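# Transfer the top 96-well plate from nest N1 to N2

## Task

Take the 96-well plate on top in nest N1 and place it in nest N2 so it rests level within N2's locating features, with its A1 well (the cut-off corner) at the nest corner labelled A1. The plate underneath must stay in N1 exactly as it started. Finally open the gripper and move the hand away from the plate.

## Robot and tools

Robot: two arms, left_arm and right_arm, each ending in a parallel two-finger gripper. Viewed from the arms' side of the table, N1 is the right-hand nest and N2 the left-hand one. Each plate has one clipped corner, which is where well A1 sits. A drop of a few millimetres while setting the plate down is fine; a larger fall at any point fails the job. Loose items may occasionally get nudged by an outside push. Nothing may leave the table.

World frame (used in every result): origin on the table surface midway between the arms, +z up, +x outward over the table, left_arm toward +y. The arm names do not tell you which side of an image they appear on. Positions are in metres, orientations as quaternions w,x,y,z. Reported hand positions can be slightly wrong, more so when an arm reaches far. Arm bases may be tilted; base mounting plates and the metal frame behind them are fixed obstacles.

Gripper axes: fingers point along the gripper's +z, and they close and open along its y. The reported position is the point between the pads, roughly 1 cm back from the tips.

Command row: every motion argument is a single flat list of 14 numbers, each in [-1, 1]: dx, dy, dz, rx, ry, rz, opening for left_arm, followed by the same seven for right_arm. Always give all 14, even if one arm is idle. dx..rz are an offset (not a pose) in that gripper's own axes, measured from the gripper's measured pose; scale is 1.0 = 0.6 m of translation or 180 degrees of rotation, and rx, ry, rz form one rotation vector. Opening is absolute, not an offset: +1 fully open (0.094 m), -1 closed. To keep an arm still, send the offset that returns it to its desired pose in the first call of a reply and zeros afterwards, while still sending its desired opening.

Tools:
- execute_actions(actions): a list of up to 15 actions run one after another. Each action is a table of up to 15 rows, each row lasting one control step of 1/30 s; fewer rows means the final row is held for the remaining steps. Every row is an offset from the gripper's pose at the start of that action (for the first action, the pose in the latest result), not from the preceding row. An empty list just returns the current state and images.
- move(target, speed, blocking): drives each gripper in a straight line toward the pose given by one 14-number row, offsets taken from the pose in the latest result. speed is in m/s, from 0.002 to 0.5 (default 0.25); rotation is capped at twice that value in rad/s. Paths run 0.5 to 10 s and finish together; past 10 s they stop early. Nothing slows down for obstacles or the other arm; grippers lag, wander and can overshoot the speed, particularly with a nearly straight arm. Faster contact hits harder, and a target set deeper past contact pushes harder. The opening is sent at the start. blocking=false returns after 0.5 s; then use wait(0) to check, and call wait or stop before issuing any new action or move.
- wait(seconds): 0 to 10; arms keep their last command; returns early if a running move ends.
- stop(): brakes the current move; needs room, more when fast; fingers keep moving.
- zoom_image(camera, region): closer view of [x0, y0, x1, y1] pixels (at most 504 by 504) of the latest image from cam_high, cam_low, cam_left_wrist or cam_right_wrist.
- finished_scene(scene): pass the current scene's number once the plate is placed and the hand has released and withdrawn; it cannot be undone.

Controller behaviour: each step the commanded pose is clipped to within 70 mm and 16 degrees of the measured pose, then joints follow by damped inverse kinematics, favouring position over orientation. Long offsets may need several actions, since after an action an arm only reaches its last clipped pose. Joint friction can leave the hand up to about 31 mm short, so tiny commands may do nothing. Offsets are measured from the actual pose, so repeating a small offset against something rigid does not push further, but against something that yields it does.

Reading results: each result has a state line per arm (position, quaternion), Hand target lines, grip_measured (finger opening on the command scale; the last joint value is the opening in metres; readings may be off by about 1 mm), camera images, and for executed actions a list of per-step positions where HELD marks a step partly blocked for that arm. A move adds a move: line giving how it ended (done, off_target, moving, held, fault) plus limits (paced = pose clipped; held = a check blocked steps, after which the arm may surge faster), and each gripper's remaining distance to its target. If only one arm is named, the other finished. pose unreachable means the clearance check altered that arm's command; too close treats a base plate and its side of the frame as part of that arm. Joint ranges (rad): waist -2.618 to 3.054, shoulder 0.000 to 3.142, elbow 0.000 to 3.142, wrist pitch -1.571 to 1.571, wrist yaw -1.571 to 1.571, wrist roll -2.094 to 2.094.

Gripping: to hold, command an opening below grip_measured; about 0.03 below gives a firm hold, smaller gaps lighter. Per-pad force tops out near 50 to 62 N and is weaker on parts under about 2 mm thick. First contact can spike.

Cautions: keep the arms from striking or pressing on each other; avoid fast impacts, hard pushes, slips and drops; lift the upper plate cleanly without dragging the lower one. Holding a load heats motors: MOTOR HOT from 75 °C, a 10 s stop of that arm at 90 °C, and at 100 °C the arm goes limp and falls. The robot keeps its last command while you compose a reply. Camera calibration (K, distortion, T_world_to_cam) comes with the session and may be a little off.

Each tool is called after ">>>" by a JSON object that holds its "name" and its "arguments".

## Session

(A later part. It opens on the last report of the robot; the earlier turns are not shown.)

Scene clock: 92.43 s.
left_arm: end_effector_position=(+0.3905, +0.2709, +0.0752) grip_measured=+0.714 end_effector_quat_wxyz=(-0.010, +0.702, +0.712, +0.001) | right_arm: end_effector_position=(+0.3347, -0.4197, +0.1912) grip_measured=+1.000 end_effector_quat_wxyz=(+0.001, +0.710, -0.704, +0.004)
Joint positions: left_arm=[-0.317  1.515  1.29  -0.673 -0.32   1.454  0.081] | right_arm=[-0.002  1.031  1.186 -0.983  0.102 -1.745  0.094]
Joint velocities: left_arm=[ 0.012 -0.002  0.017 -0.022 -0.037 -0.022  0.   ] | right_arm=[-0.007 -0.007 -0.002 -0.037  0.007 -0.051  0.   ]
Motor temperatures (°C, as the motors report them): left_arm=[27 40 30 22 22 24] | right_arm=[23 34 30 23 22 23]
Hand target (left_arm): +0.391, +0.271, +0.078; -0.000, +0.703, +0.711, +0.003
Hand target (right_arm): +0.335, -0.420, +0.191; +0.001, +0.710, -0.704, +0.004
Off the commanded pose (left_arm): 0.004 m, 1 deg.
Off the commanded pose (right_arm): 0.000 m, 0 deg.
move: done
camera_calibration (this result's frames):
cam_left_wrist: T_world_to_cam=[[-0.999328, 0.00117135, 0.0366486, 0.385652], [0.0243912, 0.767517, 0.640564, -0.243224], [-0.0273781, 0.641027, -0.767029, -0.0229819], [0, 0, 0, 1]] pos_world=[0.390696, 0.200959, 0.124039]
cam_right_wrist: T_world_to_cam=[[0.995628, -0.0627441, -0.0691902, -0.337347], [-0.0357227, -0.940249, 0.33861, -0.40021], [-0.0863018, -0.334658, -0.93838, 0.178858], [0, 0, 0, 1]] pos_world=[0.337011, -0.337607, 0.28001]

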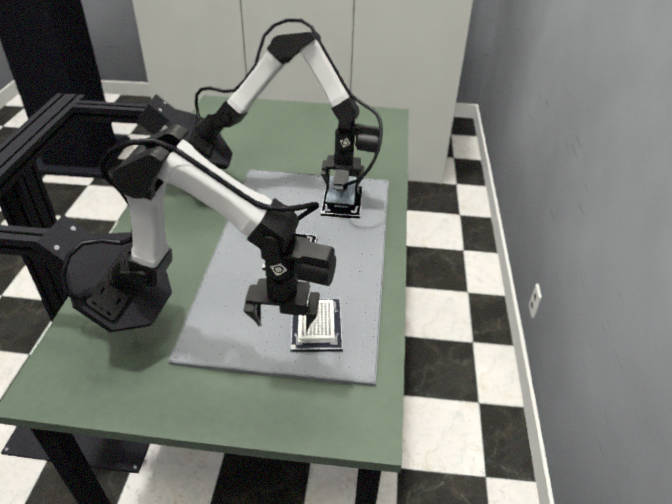

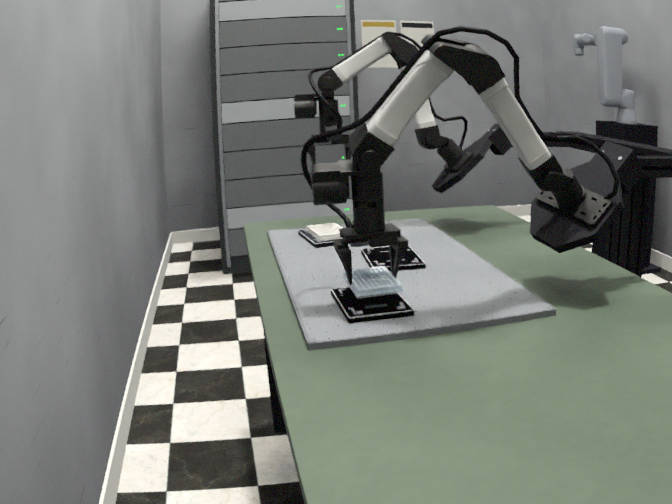

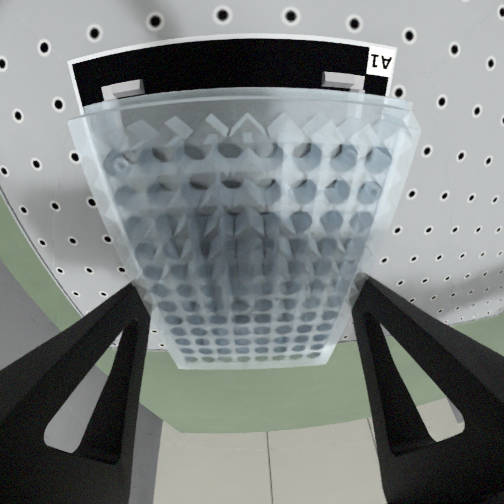

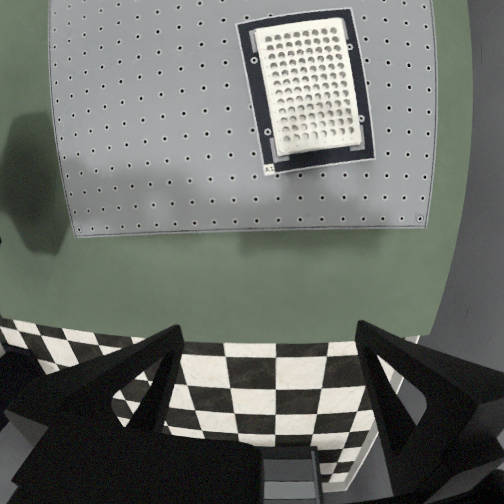

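>>> {"name": "move", "arguments": {"target": [0.0045,0.0015,0.042,-0.001,-0.004,0.001,0.685,0,0,0,0,0,0,1], "speed": 0.045}}

>>> {"name": "zoom_image", "arguments": {"camera": "cam_left_wrist", "region": [50, 40, 160, 140]}}

>>> {"name": "zoom_image", "arguments": {"camera": "cam_left_wrist", "region": [330, 35, 440, 135]}}

Scene clock: 97.00 s.
left_arm: end_effector_position=(+0.3976, +0.2732, +0.0578) grip_measured=+0.714 end_effector_quat_wxyz=(-0.001, +0.701, +0.713, +0.004) | right_arm: end_effector_position=(+0.3347, -0.4197, +0.1912) grip_measured=+1.000 end_effector_quat_wxyz=(+0.001, +0.710, -0.704, +0.004)
Joint positions: left_arm=[-0.288  1.559  1.29  -0.604 -0.294  1.48   0.081] | right_arm=[-0.002  1.031  1.186 -0.983  0.102 -1.745  0.094]
Joint velocities: left_arm=[ 0.012 -0.007 -0.007  0.037  0.022 -0.007 -0.001] | right_arm=[ 0.022 -0.007 -0.017  0.022 -0.037 -0.022  0.   ]
Motor temperatures (°C, as the motors report them): left_arm=[27 40 30 22 22 24] | right_arm=[23 34 30 23 22 23]
Hand target (left_arm): +0.391, +0.274, +0.050; -0.005, +0.703, +0.711, -0.002
Hand target (right_arm): +0.335, -0.420, +0.191; +0.001, +0.710, -0.704, +0.004
Off the commanded pose (left_arm): 0.010 m, 1 deg.
Off the commanded pose (right_arm): 0.000 m, 0 deg.
move: done
camera_calibration (this result's frames):
cam_left_wrist: T_world_to_cam=[[-0.999801, -0.00189039, 0.0198406, 0.395435], [0.0111207, 0.773202, 0.634062, -0.22991], [-0.0165394, 0.634157, -0.773027, -0.0397498], [0, 0, 0, 1]] pos_world=[0.397256, 0.203722, 0.107204]
cam_right_wrist: T_world_to_cam=[[0.995628, -0.0627441, -0.0691902, -0.337347], [-0.0357227, -0.940249, 0.33861, -0.40021], [-0.0863018, -0.334658, -0.93838, 0.178858], [0, 0, 0, 1]] pos_world=[0.337011, -0.337607, 0.28001]

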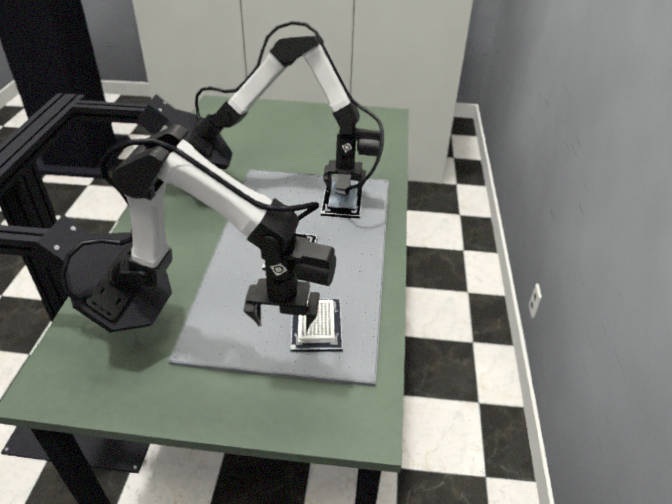

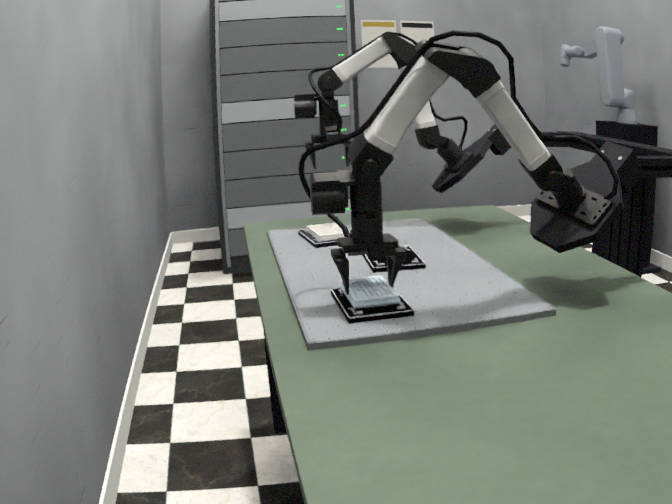

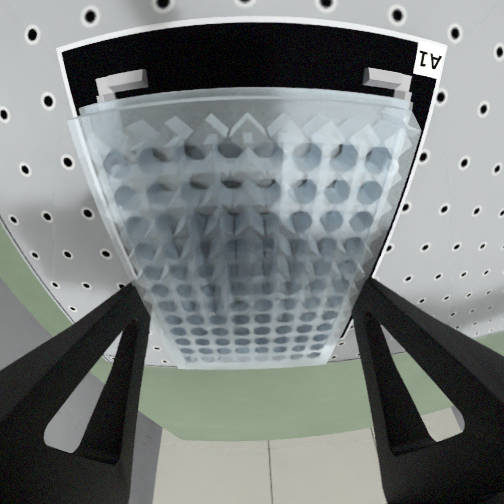

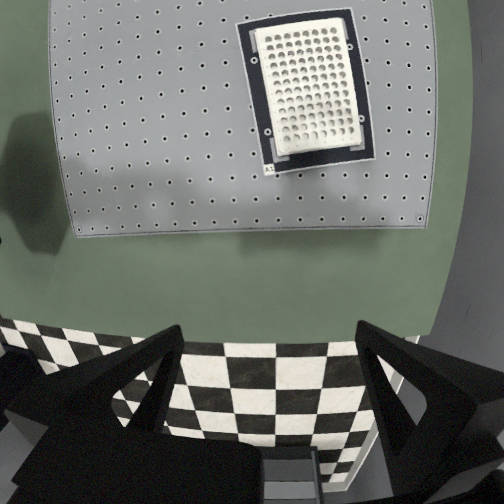

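Region (50, 40, 160, 140) of cam_left_wrist's 504x504 image, scaled by 4.582, with more detail than that image has; it fills the top 458 rows of this view, and the rest is white.

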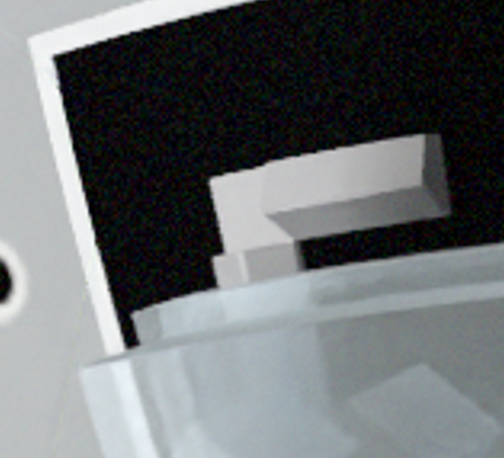

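Region (330, 35, 440, 135) of cam_left_wrist's 504x504 image, scaled by 4.582, with more detail than that image has; it fills the top 458 rows of this view, and the rest is white.

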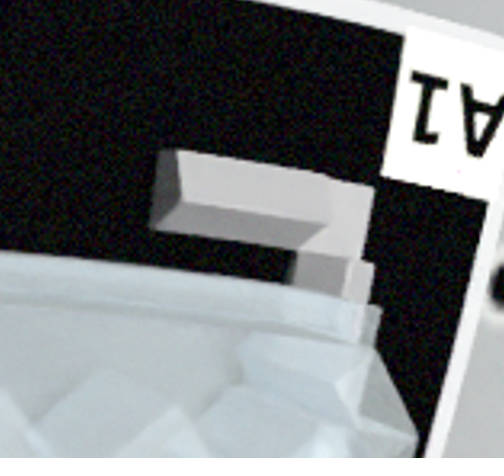

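>>> {"name": "execute_actions", "arguments": {"actions": [[[0,-0.017,0.016,0.006,0,0.002,0.685,0,0,0,0,0,0,1],[0,-0.02,0.019,0.0065,0,0.002,0.685,0,0,0,0,0,0,1],[0,-0.02,0.02,0.0065,0,0.002,0.685,0,0,0,0,0,0,1],[0,-0.018,0.021,0.0055,0,0.002,0.685,0,0,0,0,0,0,1],[0,-0.015,0.021,0.0045,0,0.002,0.685,0,0,0,0,0,0,1]]]}}

>>> {"name": "zoom_image", "arguments": {"camera": "cam_left_wrist", "region": [50, 40, 160, 140]}}

>>> {"name": "zoom_image", "arguments": {"camera": "cam_left_wrist", "region": [330, 35, 440, 135]}}

Scene clock: 105.47 s.
left_arm: end_effector_position=(+0.3901, +0.2716, +0.0509) grip_measured=+0.714 end_effector_quat_wxyz=(-0.006, +0.703, +0.712, -0.001) | right_arm: end_effector_position=(+0.3347, -0.4197, +0.1912) grip_measured=+1.000 end_effector_quat_wxyz=(+0.001, +0.710, -0.704, +0.004)
Joint positions: left_arm=[-0.288  1.567  1.266 -0.587 -0.293  1.481  0.081] | right_arm=[-0.002  1.031  1.186 -0.983  0.102 -1.745  0.094]
Joint velocities: left_arm=[-0.002 -0.017 -0.007 -0.095 -0.081 -0.007  0.   ] | right_arm=[ 0.002  0.007  0.007 -0.022  0.037 -0.081  0.   ]
Motor temperatures (°C, as the motors report them): left_arm=[26 40 30 22 22 24] | right_arm=[23 34 30 23 22 23]
Hand target (left_arm): +0.389, +0.273, +0.045; -0.006, +0.703, +0.711, -0.001
Hand target (right_arm): +0.335, -0.420, +0.191; +0.001, +0.710, -0.704, +0.004
Off the commanded pose (left_arm): 0.006 m, 0 deg.
Off the commanded pose (right_arm): 0.000 m, 0 deg.
Step readings (end_effector_position):
0: left_arm (+0.3980, +0.2731, +0.0578) | right_arm (+0.3347, -0.4197, +0.1912)
1: left_arm (+0.3975, +0.2730, +0.0573) | right_arm (+0.3347, -0.4197, +0.1912)
2: left_arm (+0.3968, +0.2728, +0.0565) | right_arm (+0.3347, -0.4197, +0.1912)
4: left_arm (+0.3930, +0.2724, +0.0543) | right_arm (+0.3347, -0.4197, +0.1912)
8: left_arm (+0.3901, +0.2717, +0.0512) | right_arm (+0.3347, -0.4197, +0.1912)
15: end_effector_position above
camera_calibration (this result's frames):
cam_left_wrist: T_world_to_cam=[[-0.999413, 0.00307515, 0.0341265, 0.385831], [0.0240285, 0.772929, 0.634038, -0.229183], [-0.0244276, 0.634485, -0.772549, -0.0412025], [0, 0, 0, 1]] pos_world=[0.390105, 0.202098, 0.100313]
cam_right_wrist: T_world_to_cam=[[0.995628, -0.0627441, -0.0691902, -0.337347], [-0.0357227, -0.940249, 0.33861, -0.40021], [-0.0863018, -0.334658, -0.93838, 0.178858], [0, 0, 0, 1]] pos_world=[0.337011, -0.337607, 0.28001]

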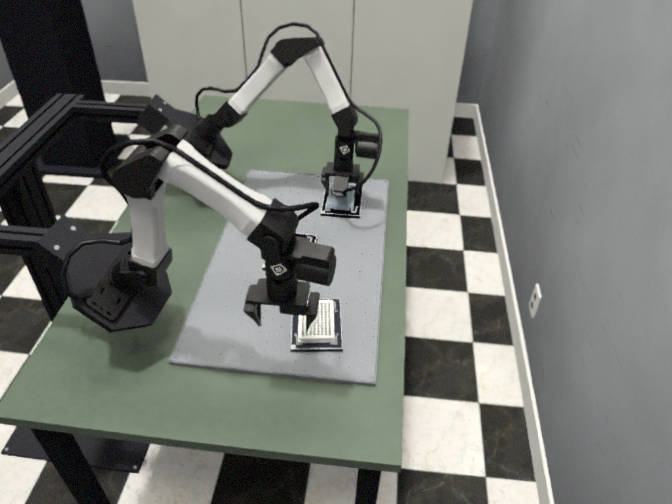

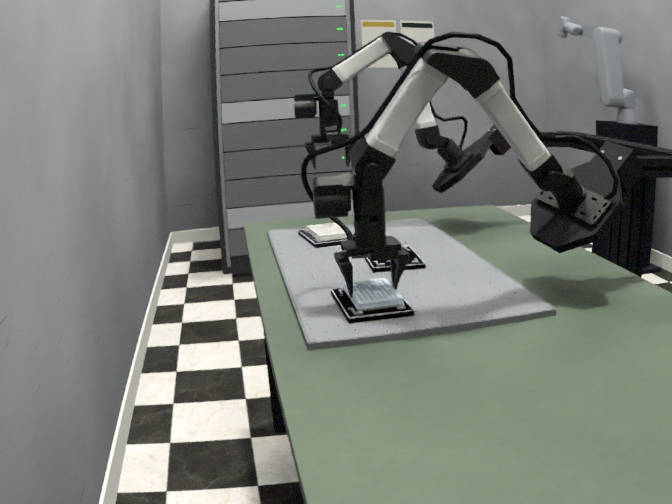

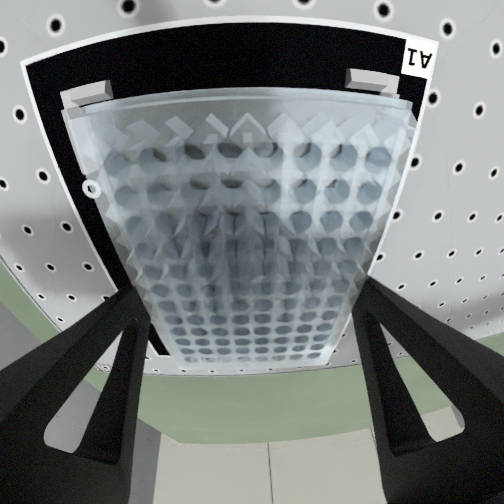

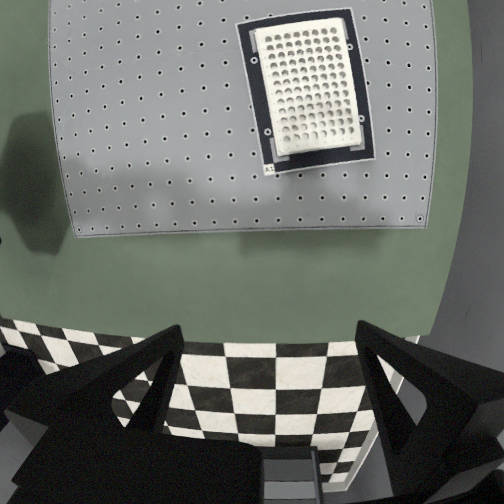

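Region (50, 40, 160, 140) of cam_left_wrist's 504x504 image, scaled by 4.582, with more detail than that image has; it fills the top 458 rows of this view, and the rest is white.

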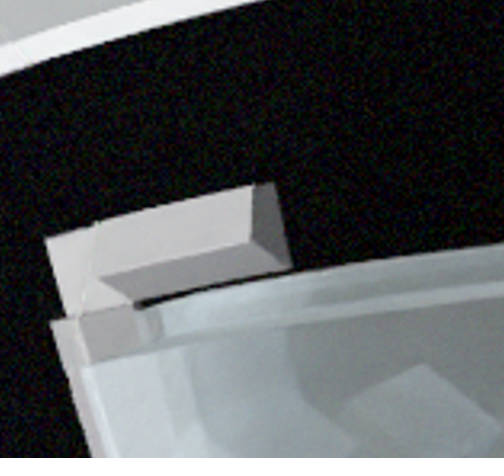

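Region (330, 35, 440, 135) of cam_left_wrist's 504x504 image, scaled by 4.582, with more detail than that image has; it fills the top 458 rows of this view, and the rest is white.

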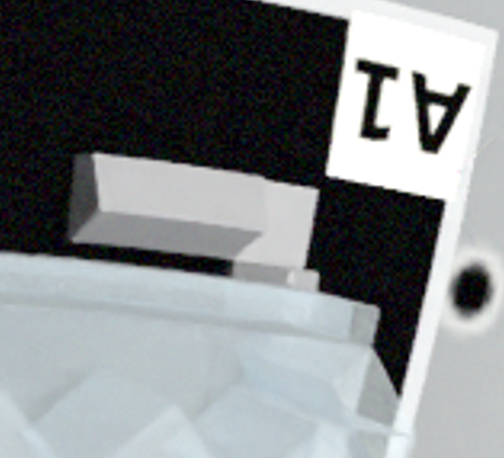

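>>> {"name": "execute_actions", "arguments": {"actions": []}}

Scene clock: 107.60 s.
left_arm: end_effector_position=(+0.3901, +0.2716, +0.0509) grip_measured=+0.714 end_effector_quat_wxyz=(-0.006, +0.703, +0.712, -0.001) | right_arm: end_effector_position=(+0.3347, -0.4197, +0.1912) grip_measured=+1.000 end_effector_quat_wxyz=(+0.001, +0.710, -0.704, +0.004)
Joint positions: left_arm=[-0.288  1.567  1.266 -0.587 -0.293  1.481  0.081] | right_arm=[-0.002  1.031  1.186 -0.983  0.102 -1.745  0.094]
Joint velocities: left_arm=[-0.002 -0.007 -0.007  0.037 -0.066  0.007  0.   ] | right_arm=[-0.017  0.002 -0.002  0.007 -0.007  0.007  0.   ]
Motor temperatures (°C, as the motors report them): left_arm=[26 40 29 22 22 24] | right_arm=[23 34 30 23 22 23]
Hand target (left_arm): +0.389, +0.273, +0.045; -0.006, +0.703, +0.711, -0.001
Hand target (right_arm): +0.335, -0.420, +0.191; +0.001, +0.710, -0.704, +0.004
Off the commanded pose (left_arm): 0.006 m, 0 deg.
Off the commanded pose (right_arm): 0.000 m, 0 deg.
camera_calibration (this result's frames):
cam_left_wrist: T_world_to_cam=[[-0.999413, 0.00307515, 0.0341265, 0.385831], [0.0240285, 0.772929, 0.634038, -0.229183], [-0.0244276, 0.634485, -0.772549, -0.0412025], [0, 0, 0, 1]] pos_world=[0.390105, 0.202098, 0.100313]
cam_right_wrist: T_world_to_cam=[[0.995628, -0.0627441, -0.0691902, -0.337347], [-0.0357227, -0.940249, 0.33861, -0.40021], [-0.0863018, -0.334658, -0.93838, 0.178858], [0, 0, 0, 1]] pos_world=[0.337011, -0.337607, 0.28001]

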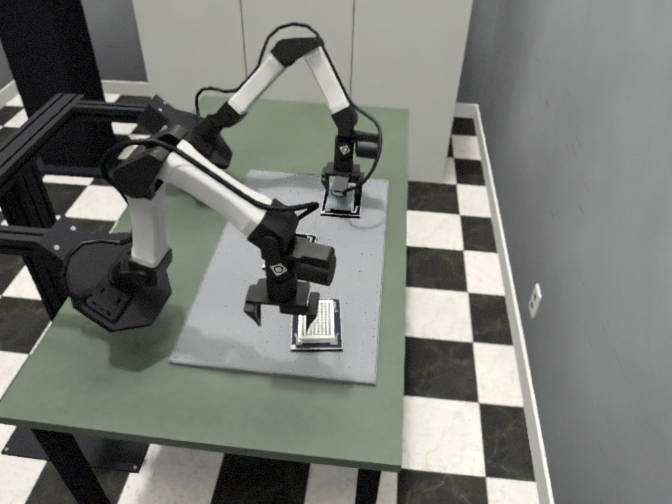

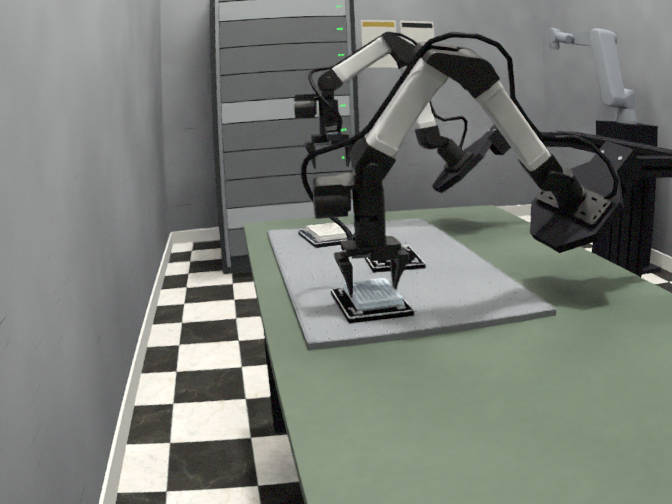

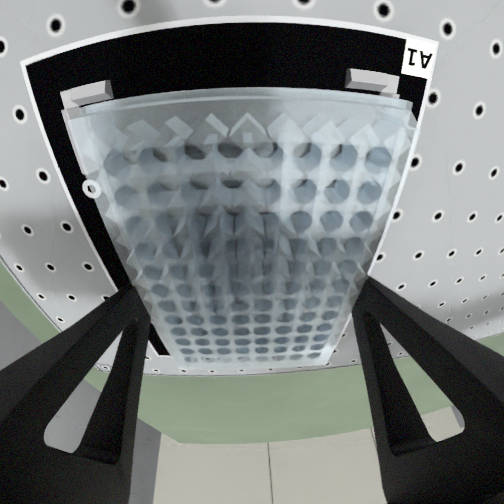

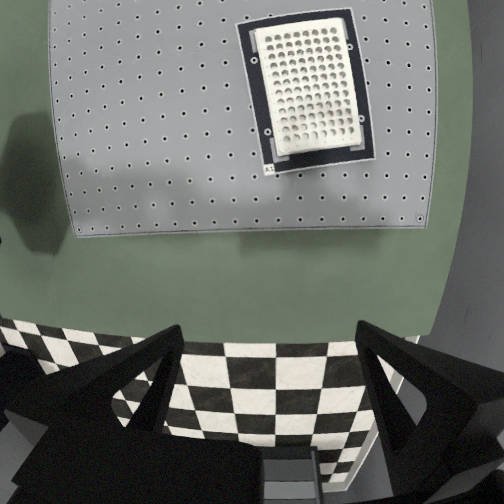

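>>> {"name": "move", "arguments": {"target": [0.001,0.009,0,-0.0075,0,0,0.685,0,0,0,0,0,0,1], "speed": 0.015}}

>>> {"name": "zoom_image", "arguments": {"camera": "cam_left_wrist", "region": [50, 40, 160, 140]}}

>>> {"name": "zoom_image", "arguments": {"camera": "cam_left_wrist", "region": [330, 35, 440, 135]}}

Scene clock: 111.37 s.
left_arm: end_effector_position=(+0.3902, +0.2716, +0.0509) grip_measured=+0.714 end_effector_quat_wxyz=(-0.006, +0.703, +0.712, -0.001) | right_arm: end_effector_position=(+0.3347, -0.4197, +0.1912) grip_measured=+1.000 end_effector_quat_wxyz=(+0.001, +0.710, -0.704, +0.004)
Joint positions: left_arm=[-0.288  1.567  1.266 -0.587 -0.293  1.481  0.081] | right_arm=[-0.002  1.031  1.186 -0.983  0.102 -1.745  0.094]
Joint velocities: left_arm=[ 0.002  0.002  0.007  0.022 -0.066  0.022 -0.001] | right_arm=[ 0.002 -0.002  0.002  0.066 -0.11   0.007  0.   ]
Motor temperatures (°C, as the motors report them): left_arm=[26 40 29 22 22 24] | right_arm=[23 34 30 23 22 23]
Hand target (left_arm): +0.396, +0.272, +0.051; +0.002, +0.703, +0.712, +0.007
Hand target (right_arm): +0.335, -0.420, +0.191; +0.001, +0.710, -0.704, +0.004
Off the commanded pose (left_arm): 0.005 m, 1 deg.
Off the commanded pose (right_arm): 0.000 m, 0 deg.
move: done
camera_calibration (this result's frames):
cam_left_wrist: T_world_to_cam=[[-0.999425, 0.00296805, 0.0337618, 0.385975], [0.0237136, 0.772949, 0.634025, -0.229061], [-0.0242143, 0.634462, -0.772575, -0.0412721], [0, 0, 0, 1]] pos_world=[0.390185, 0.202093, 0.100314]
cam_right_wrist: T_world_to_cam=[[0.995628, -0.0627441, -0.0691902, -0.337347], [-0.0357227, -0.940249, 0.33861, -0.40021], [-0.0863018, -0.334658, -0.93838, 0.178858], [0, 0, 0, 1]] pos_world=[0.337011, -0.337607, 0.28001]

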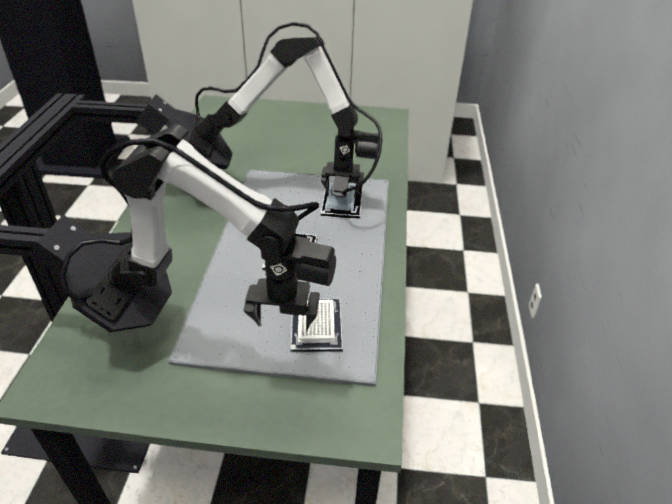

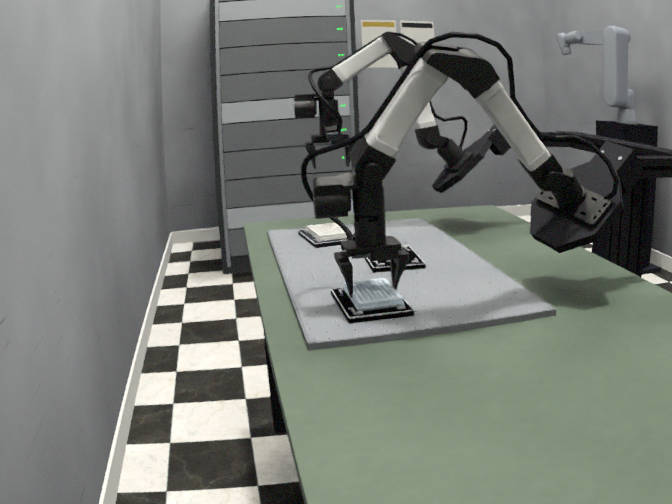

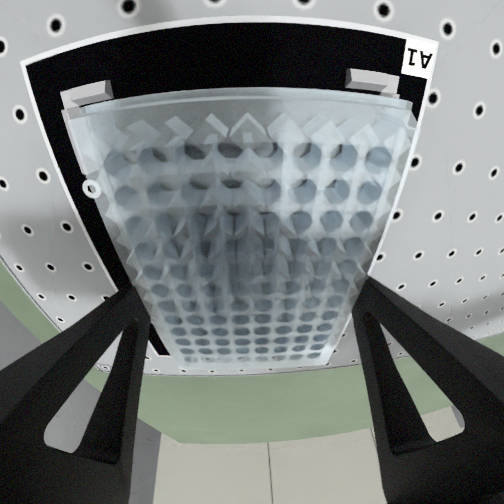

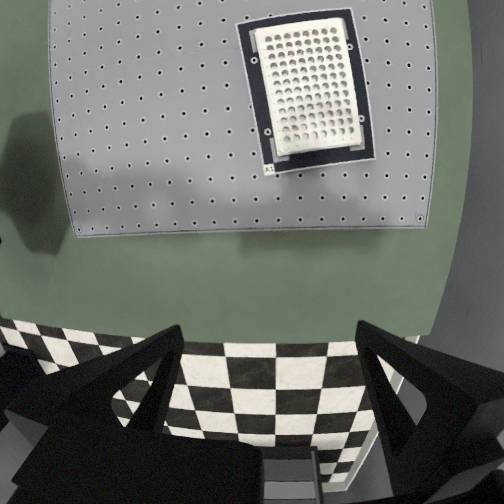

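Region (50, 40, 160, 140) of cam_left_wrist's 504x504 image, scaled by 4.582, with more detail than that image has; it fills the top 458 rows of this view, and the rest is white.

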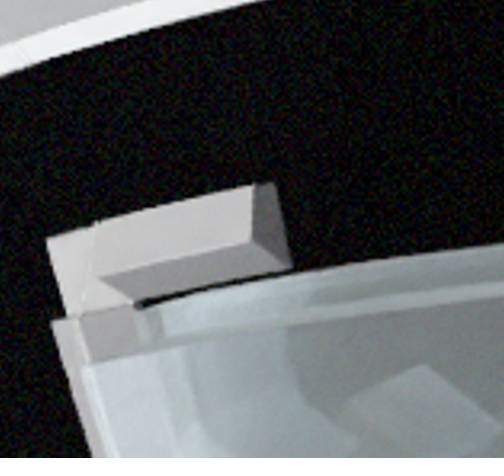

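Region (330, 35, 440, 135) of cam_left_wrist's 504x504 image, scaled by 4.582, with more detail than that image has; it fills the top 458 rows of this view, and the rest is white.

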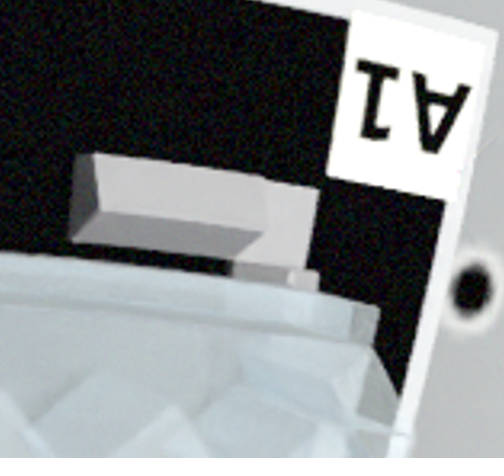

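>>> {"name": "move", "arguments": {"target": [0.001,0.015,-0.026,-0.008,0,0,0.685,0,0,0,0,0,0,1], "speed": 0.03}}

Scene clock: 114.07 s.
left_arm: end_effector_position=(+0.3892, +0.2730, +0.0545) grip_measured=+0.714 end_effector_quat_wxyz=(-0.008, +0.703, +0.711, -0.001) | right_arm: end_effector_position=(+0.3347, -0.4197, +0.1912) grip_measured=+1.000 end_effector_quat_wxyz=(+0.001, +0.710, -0.704, +0.004)
Joint positions: left_arm=[-0.288  1.556  1.266 -0.6   -0.295  1.481  0.081] | right_arm=[-0.002  1.031  1.186 -0.983  0.102 -1.745  0.094]
Joint velocities: left_arm=[ 0.002  0.007  0.027  0.007  0.007 -0.022  0.   ] | right_arm=[-0.012  0.007 -0.017 -0.022  0.007 -0.066  0.   ]
Motor temperatures (°C, as the motors report them): left_arm=[26 40 29 22 22 24] | right_arm=[23 34 30 23 22 23]
Hand target (left_arm): +0.399, +0.272, +0.066; +0.003, +0.703, +0.712, +0.008
Hand target (right_arm): +0.335, -0.420, +0.191; +0.001, +0.710, -0.704, +0.004
Off the commanded pose (left_arm): 0.016 m, 2 deg.
Off the commanded pose (right_arm): 0.000 m, 0 deg.
move: off_target (left_arm)
camera_calibration (this result's frames):
cam_left_wrist: T_world_to_cam=[[-0.999324, 0.00378918, 0.0365664, 0.384459], [0.0261728, 0.771824, 0.635298, -0.233135], [-0.0258156, 0.635825, -0.771401, -0.0392088], [0, 0, 0, 1]] pos_world=[0.389289, 0.203412, 0.103806]
cam_right_wrist: T_world_to_cam=[[0.995628, -0.0627441, -0.0691902, -0.337347], [-0.0357227, -0.940249, 0.33861, -0.40021], [-0.0863018, -0.334658, -0.93838, 0.178858], [0, 0, 0, 1]] pos_world=[0.337011, -0.337607, 0.28001]

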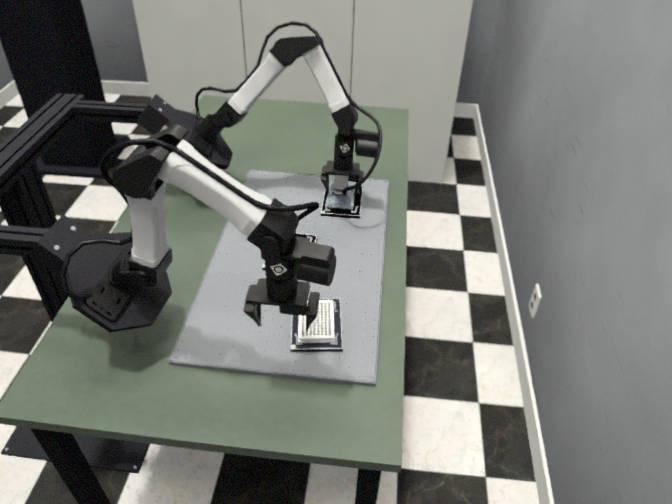

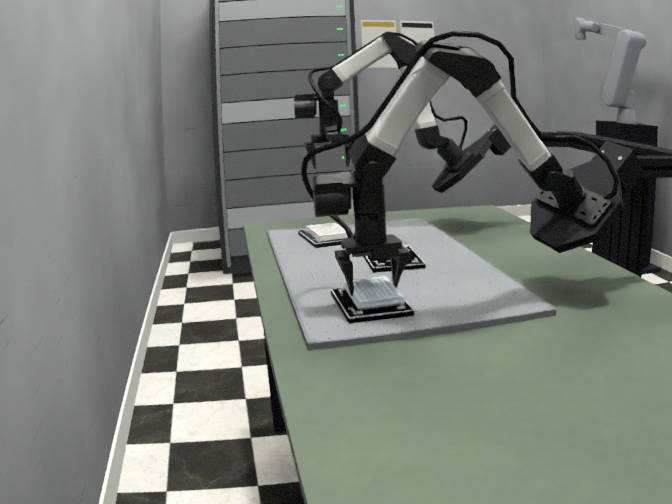

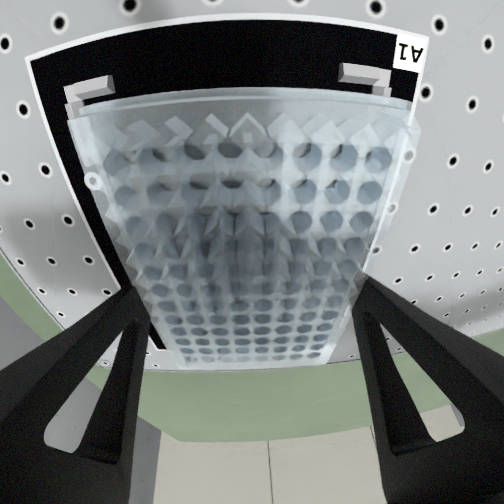

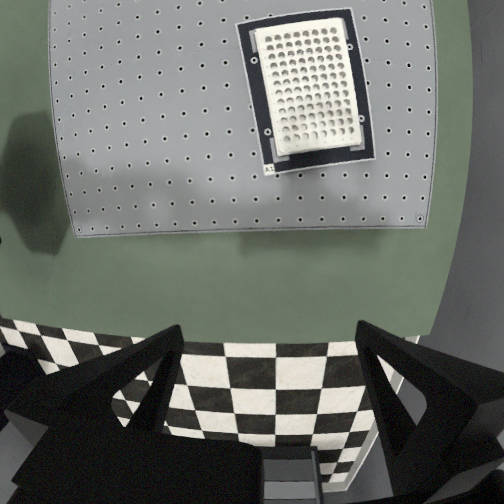

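>>> {"name": "move", "arguments": {"target": [0,0.008,0,-0.007,-0.001,0,0.685,0,0,0,0,0,0,1], "speed": 0.02}}

>>> {"name": "zoom_image", "arguments": {"camera": "cam_left_wrist", "region": [50, 40, 160, 140]}}

>>> {"name": "zoom_image", "arguments": {"camera": "cam_left_wrist", "region": [330, 35, 440, 135]}}

Scene clock: 118.43 s.
left_arm: end_effector_position=(+0.3911, +0.2729, +0.0545) grip_measured=+0.714 end_effector_quat_wxyz=(-0.005, +0.702, +0.712, +0.001) | right_arm: end_effector_position=(+0.3347, -0.4197, +0.1912) grip_measured=+1.000 end_effector_quat_wxyz=(+0.001, +0.710, -0.704, +0.004)
Joint positions: left_arm=[-0.288  1.556  1.266 -0.592 -0.295  1.481  0.081] | right_arm=[-0.002  1.031  1.186 -0.983  0.102 -1.745  0.094]
Joint velocities: left_arm=[-0.022 -0.017  0.022  0.007 -0.007 -0.037  0.   ] | right_arm=[-0.007 -0.007 -0.002 -0.037  0.022  0.007  0.   ]
Motor temperatures (°C, as the motors report them): left_arm=[26 40 30 22 22 24] | right_arm=[23 34 30 23 22 23]
Hand target (left_arm): +0.394, +0.273, +0.055; +0.001, +0.703, +0.711, +0.005
Hand target (right_arm): +0.335, -0.420, +0.191; +0.001, +0.710, -0.704, +0.004
Off the commanded pose (left_arm): 0.003 m, 1 deg.
Off the commanded pose (right_arm): 0.000 m, 0 deg.
move: done
camera_calibration (this result's frames):
cam_left_wrist: T_world_to_cam=[[-0.999581, 0.00153932, 0.0289074, 0.387496], [0.0195541, 0.772237, 0.635034, -0.230569], [-0.0213458, 0.635333, -0.771943, -0.0406646], [0, 0, 0, 1]] pos_world=[0.390974, 0.203293, 0.103827]
cam_right_wrist: T_world_to_cam=[[0.995628, -0.0627441, -0.0691902, -0.337347], [-0.0357227, -0.940249, 0.33861, -0.40021], [-0.0863018, -0.334658, -0.93838, 0.178858], [0, 0, 0, 1]] pos_world=[0.337011, -0.337607, 0.28001]

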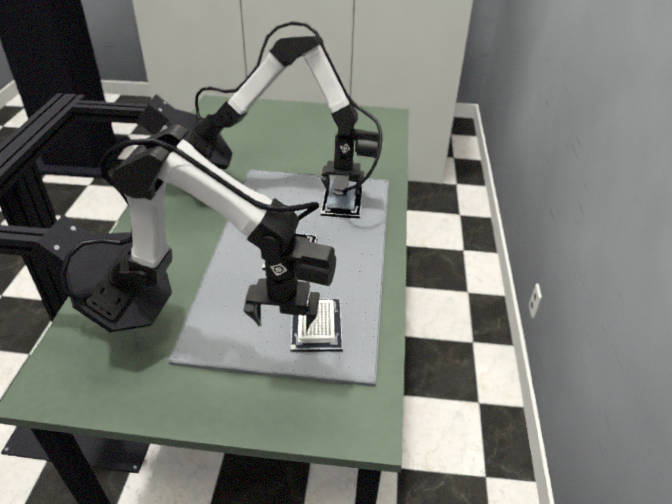

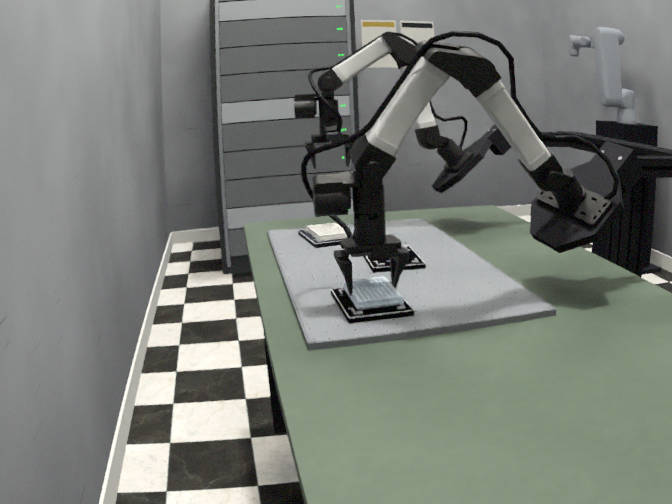

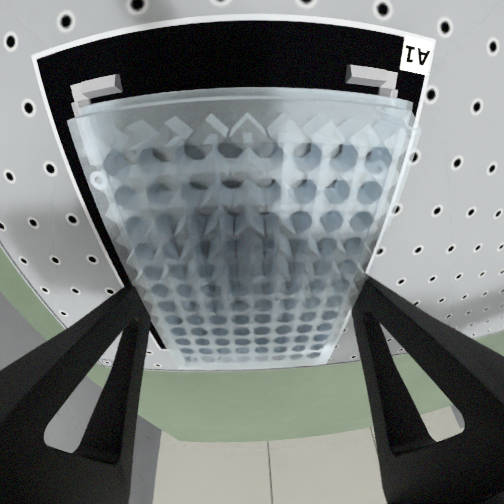

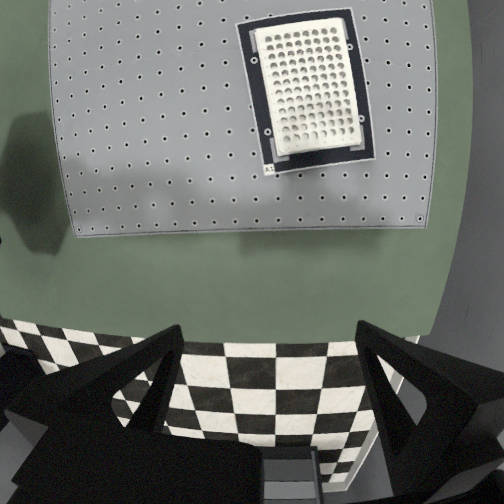

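Region (50, 40, 160, 140) of cam_left_wrist's 504x504 image, scaled by 4.582, with more detail than that image has; it fills the top 458 rows of this view, and the rest is white.

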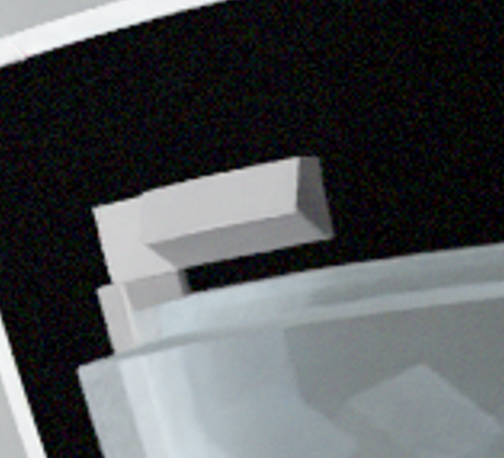

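Region (330, 35, 440, 135) of cam_left_wrist's 504x504 image, scaled by 4.582, with more detail than that image has; it fills the top 458 rows of this view, and the rest is white.

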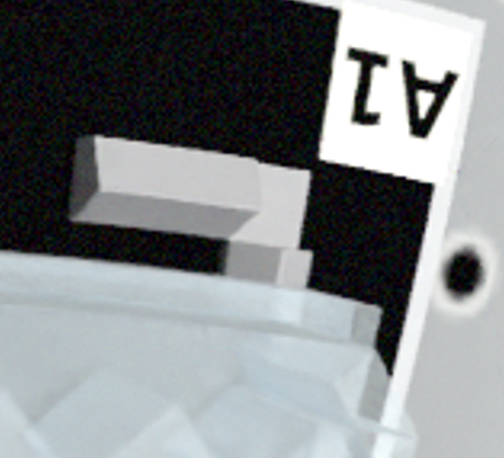

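The wrist seems to creep (integrator). Check the state.

>>> {"name": "execute_actions", "arguments": {"actions": []}}

Scene clock: 119.27 s.
left_arm: end_effector_position=(+0.3913, +0.2728, +0.0545) grip_measured=+0.714 end_effector_quat_wxyz=(-0.004, +0.702, +0.712, +0.001) | right_arm: end_effector_position=(+0.3347, -0.4197, +0.1912) grip_measured=+1.000 end_effector_quat_wxyz=(+0.001, +0.710, -0.704, +0.004)
Joint positions: left_arm=[-0.288  1.556  1.266 -0.592 -0.295  1.481  0.081] | right_arm=[-0.002  1.031  1.186 -0.983  0.102 -1.745  0.094]
Joint velocities: left_arm=[ 0.012  0.007 -0.017 -0.022  0.037  0.051 -0.001] | right_arm=[ 0.002  0.007 -0.007 -0.066  0.007  0.022  0.   ]
Motor temperatures (°C, as the motors report them): left_arm=[26 41 30 22 22 24] | right_arm=[22 34 30 23 22 23]
Hand target (left_arm): +0.394, +0.273, +0.055; +0.001, +0.703, +0.711, +0.005
Hand target (right_arm): +0.335, -0.420, +0.191; +0.001, +0.710, -0.704, +0.004
Off the commanded pose (left_arm): 0.003 m, 1 deg.
Off the commanded pose (right_arm): 0.000 m, 0 deg.
camera_calibration (this result's frames):
cam_left_wrist: T_world_to_cam=[[-0.999602, 0.00132479, 0.0281779, 0.387784], [0.0189238, 0.772275, 0.635006, -0.230324], [-0.0209199, 0.635287, -0.771993, -0.0408041], [0, 0, 0, 1]] pos_world=[0.391135, 0.203282, 0.10383]
cam_right_wrist: T_world_to_cam=[[0.995628, -0.0627441, -0.0691902, -0.337347], [-0.0357227, -0.940249, 0.33861, -0.40021], [-0.0863018, -0.334658, -0.93838, 0.178858], [0, 0, 0, 1]] pos_world=[0.337011, -0.337607, 0.28001]

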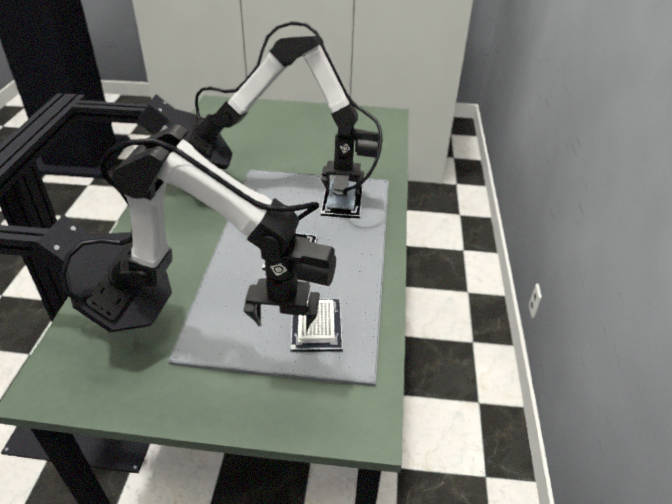

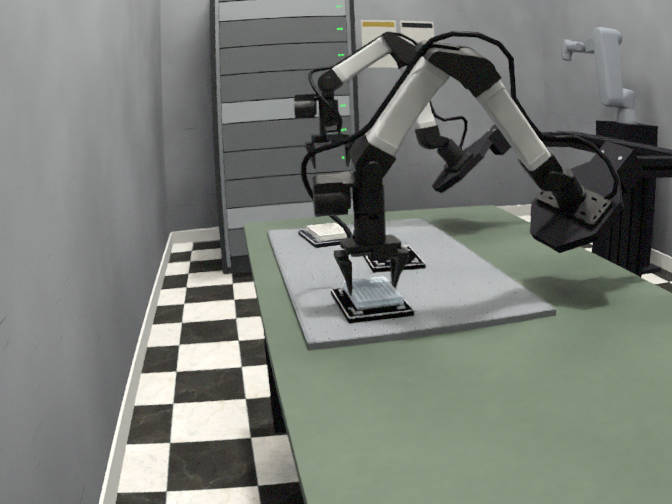

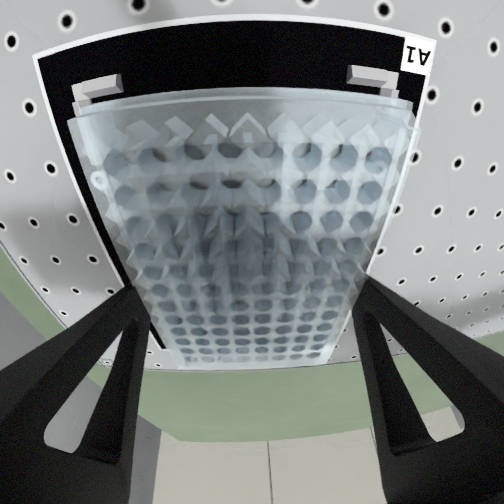

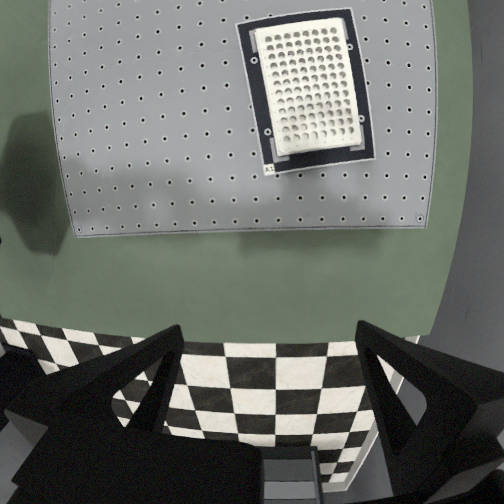

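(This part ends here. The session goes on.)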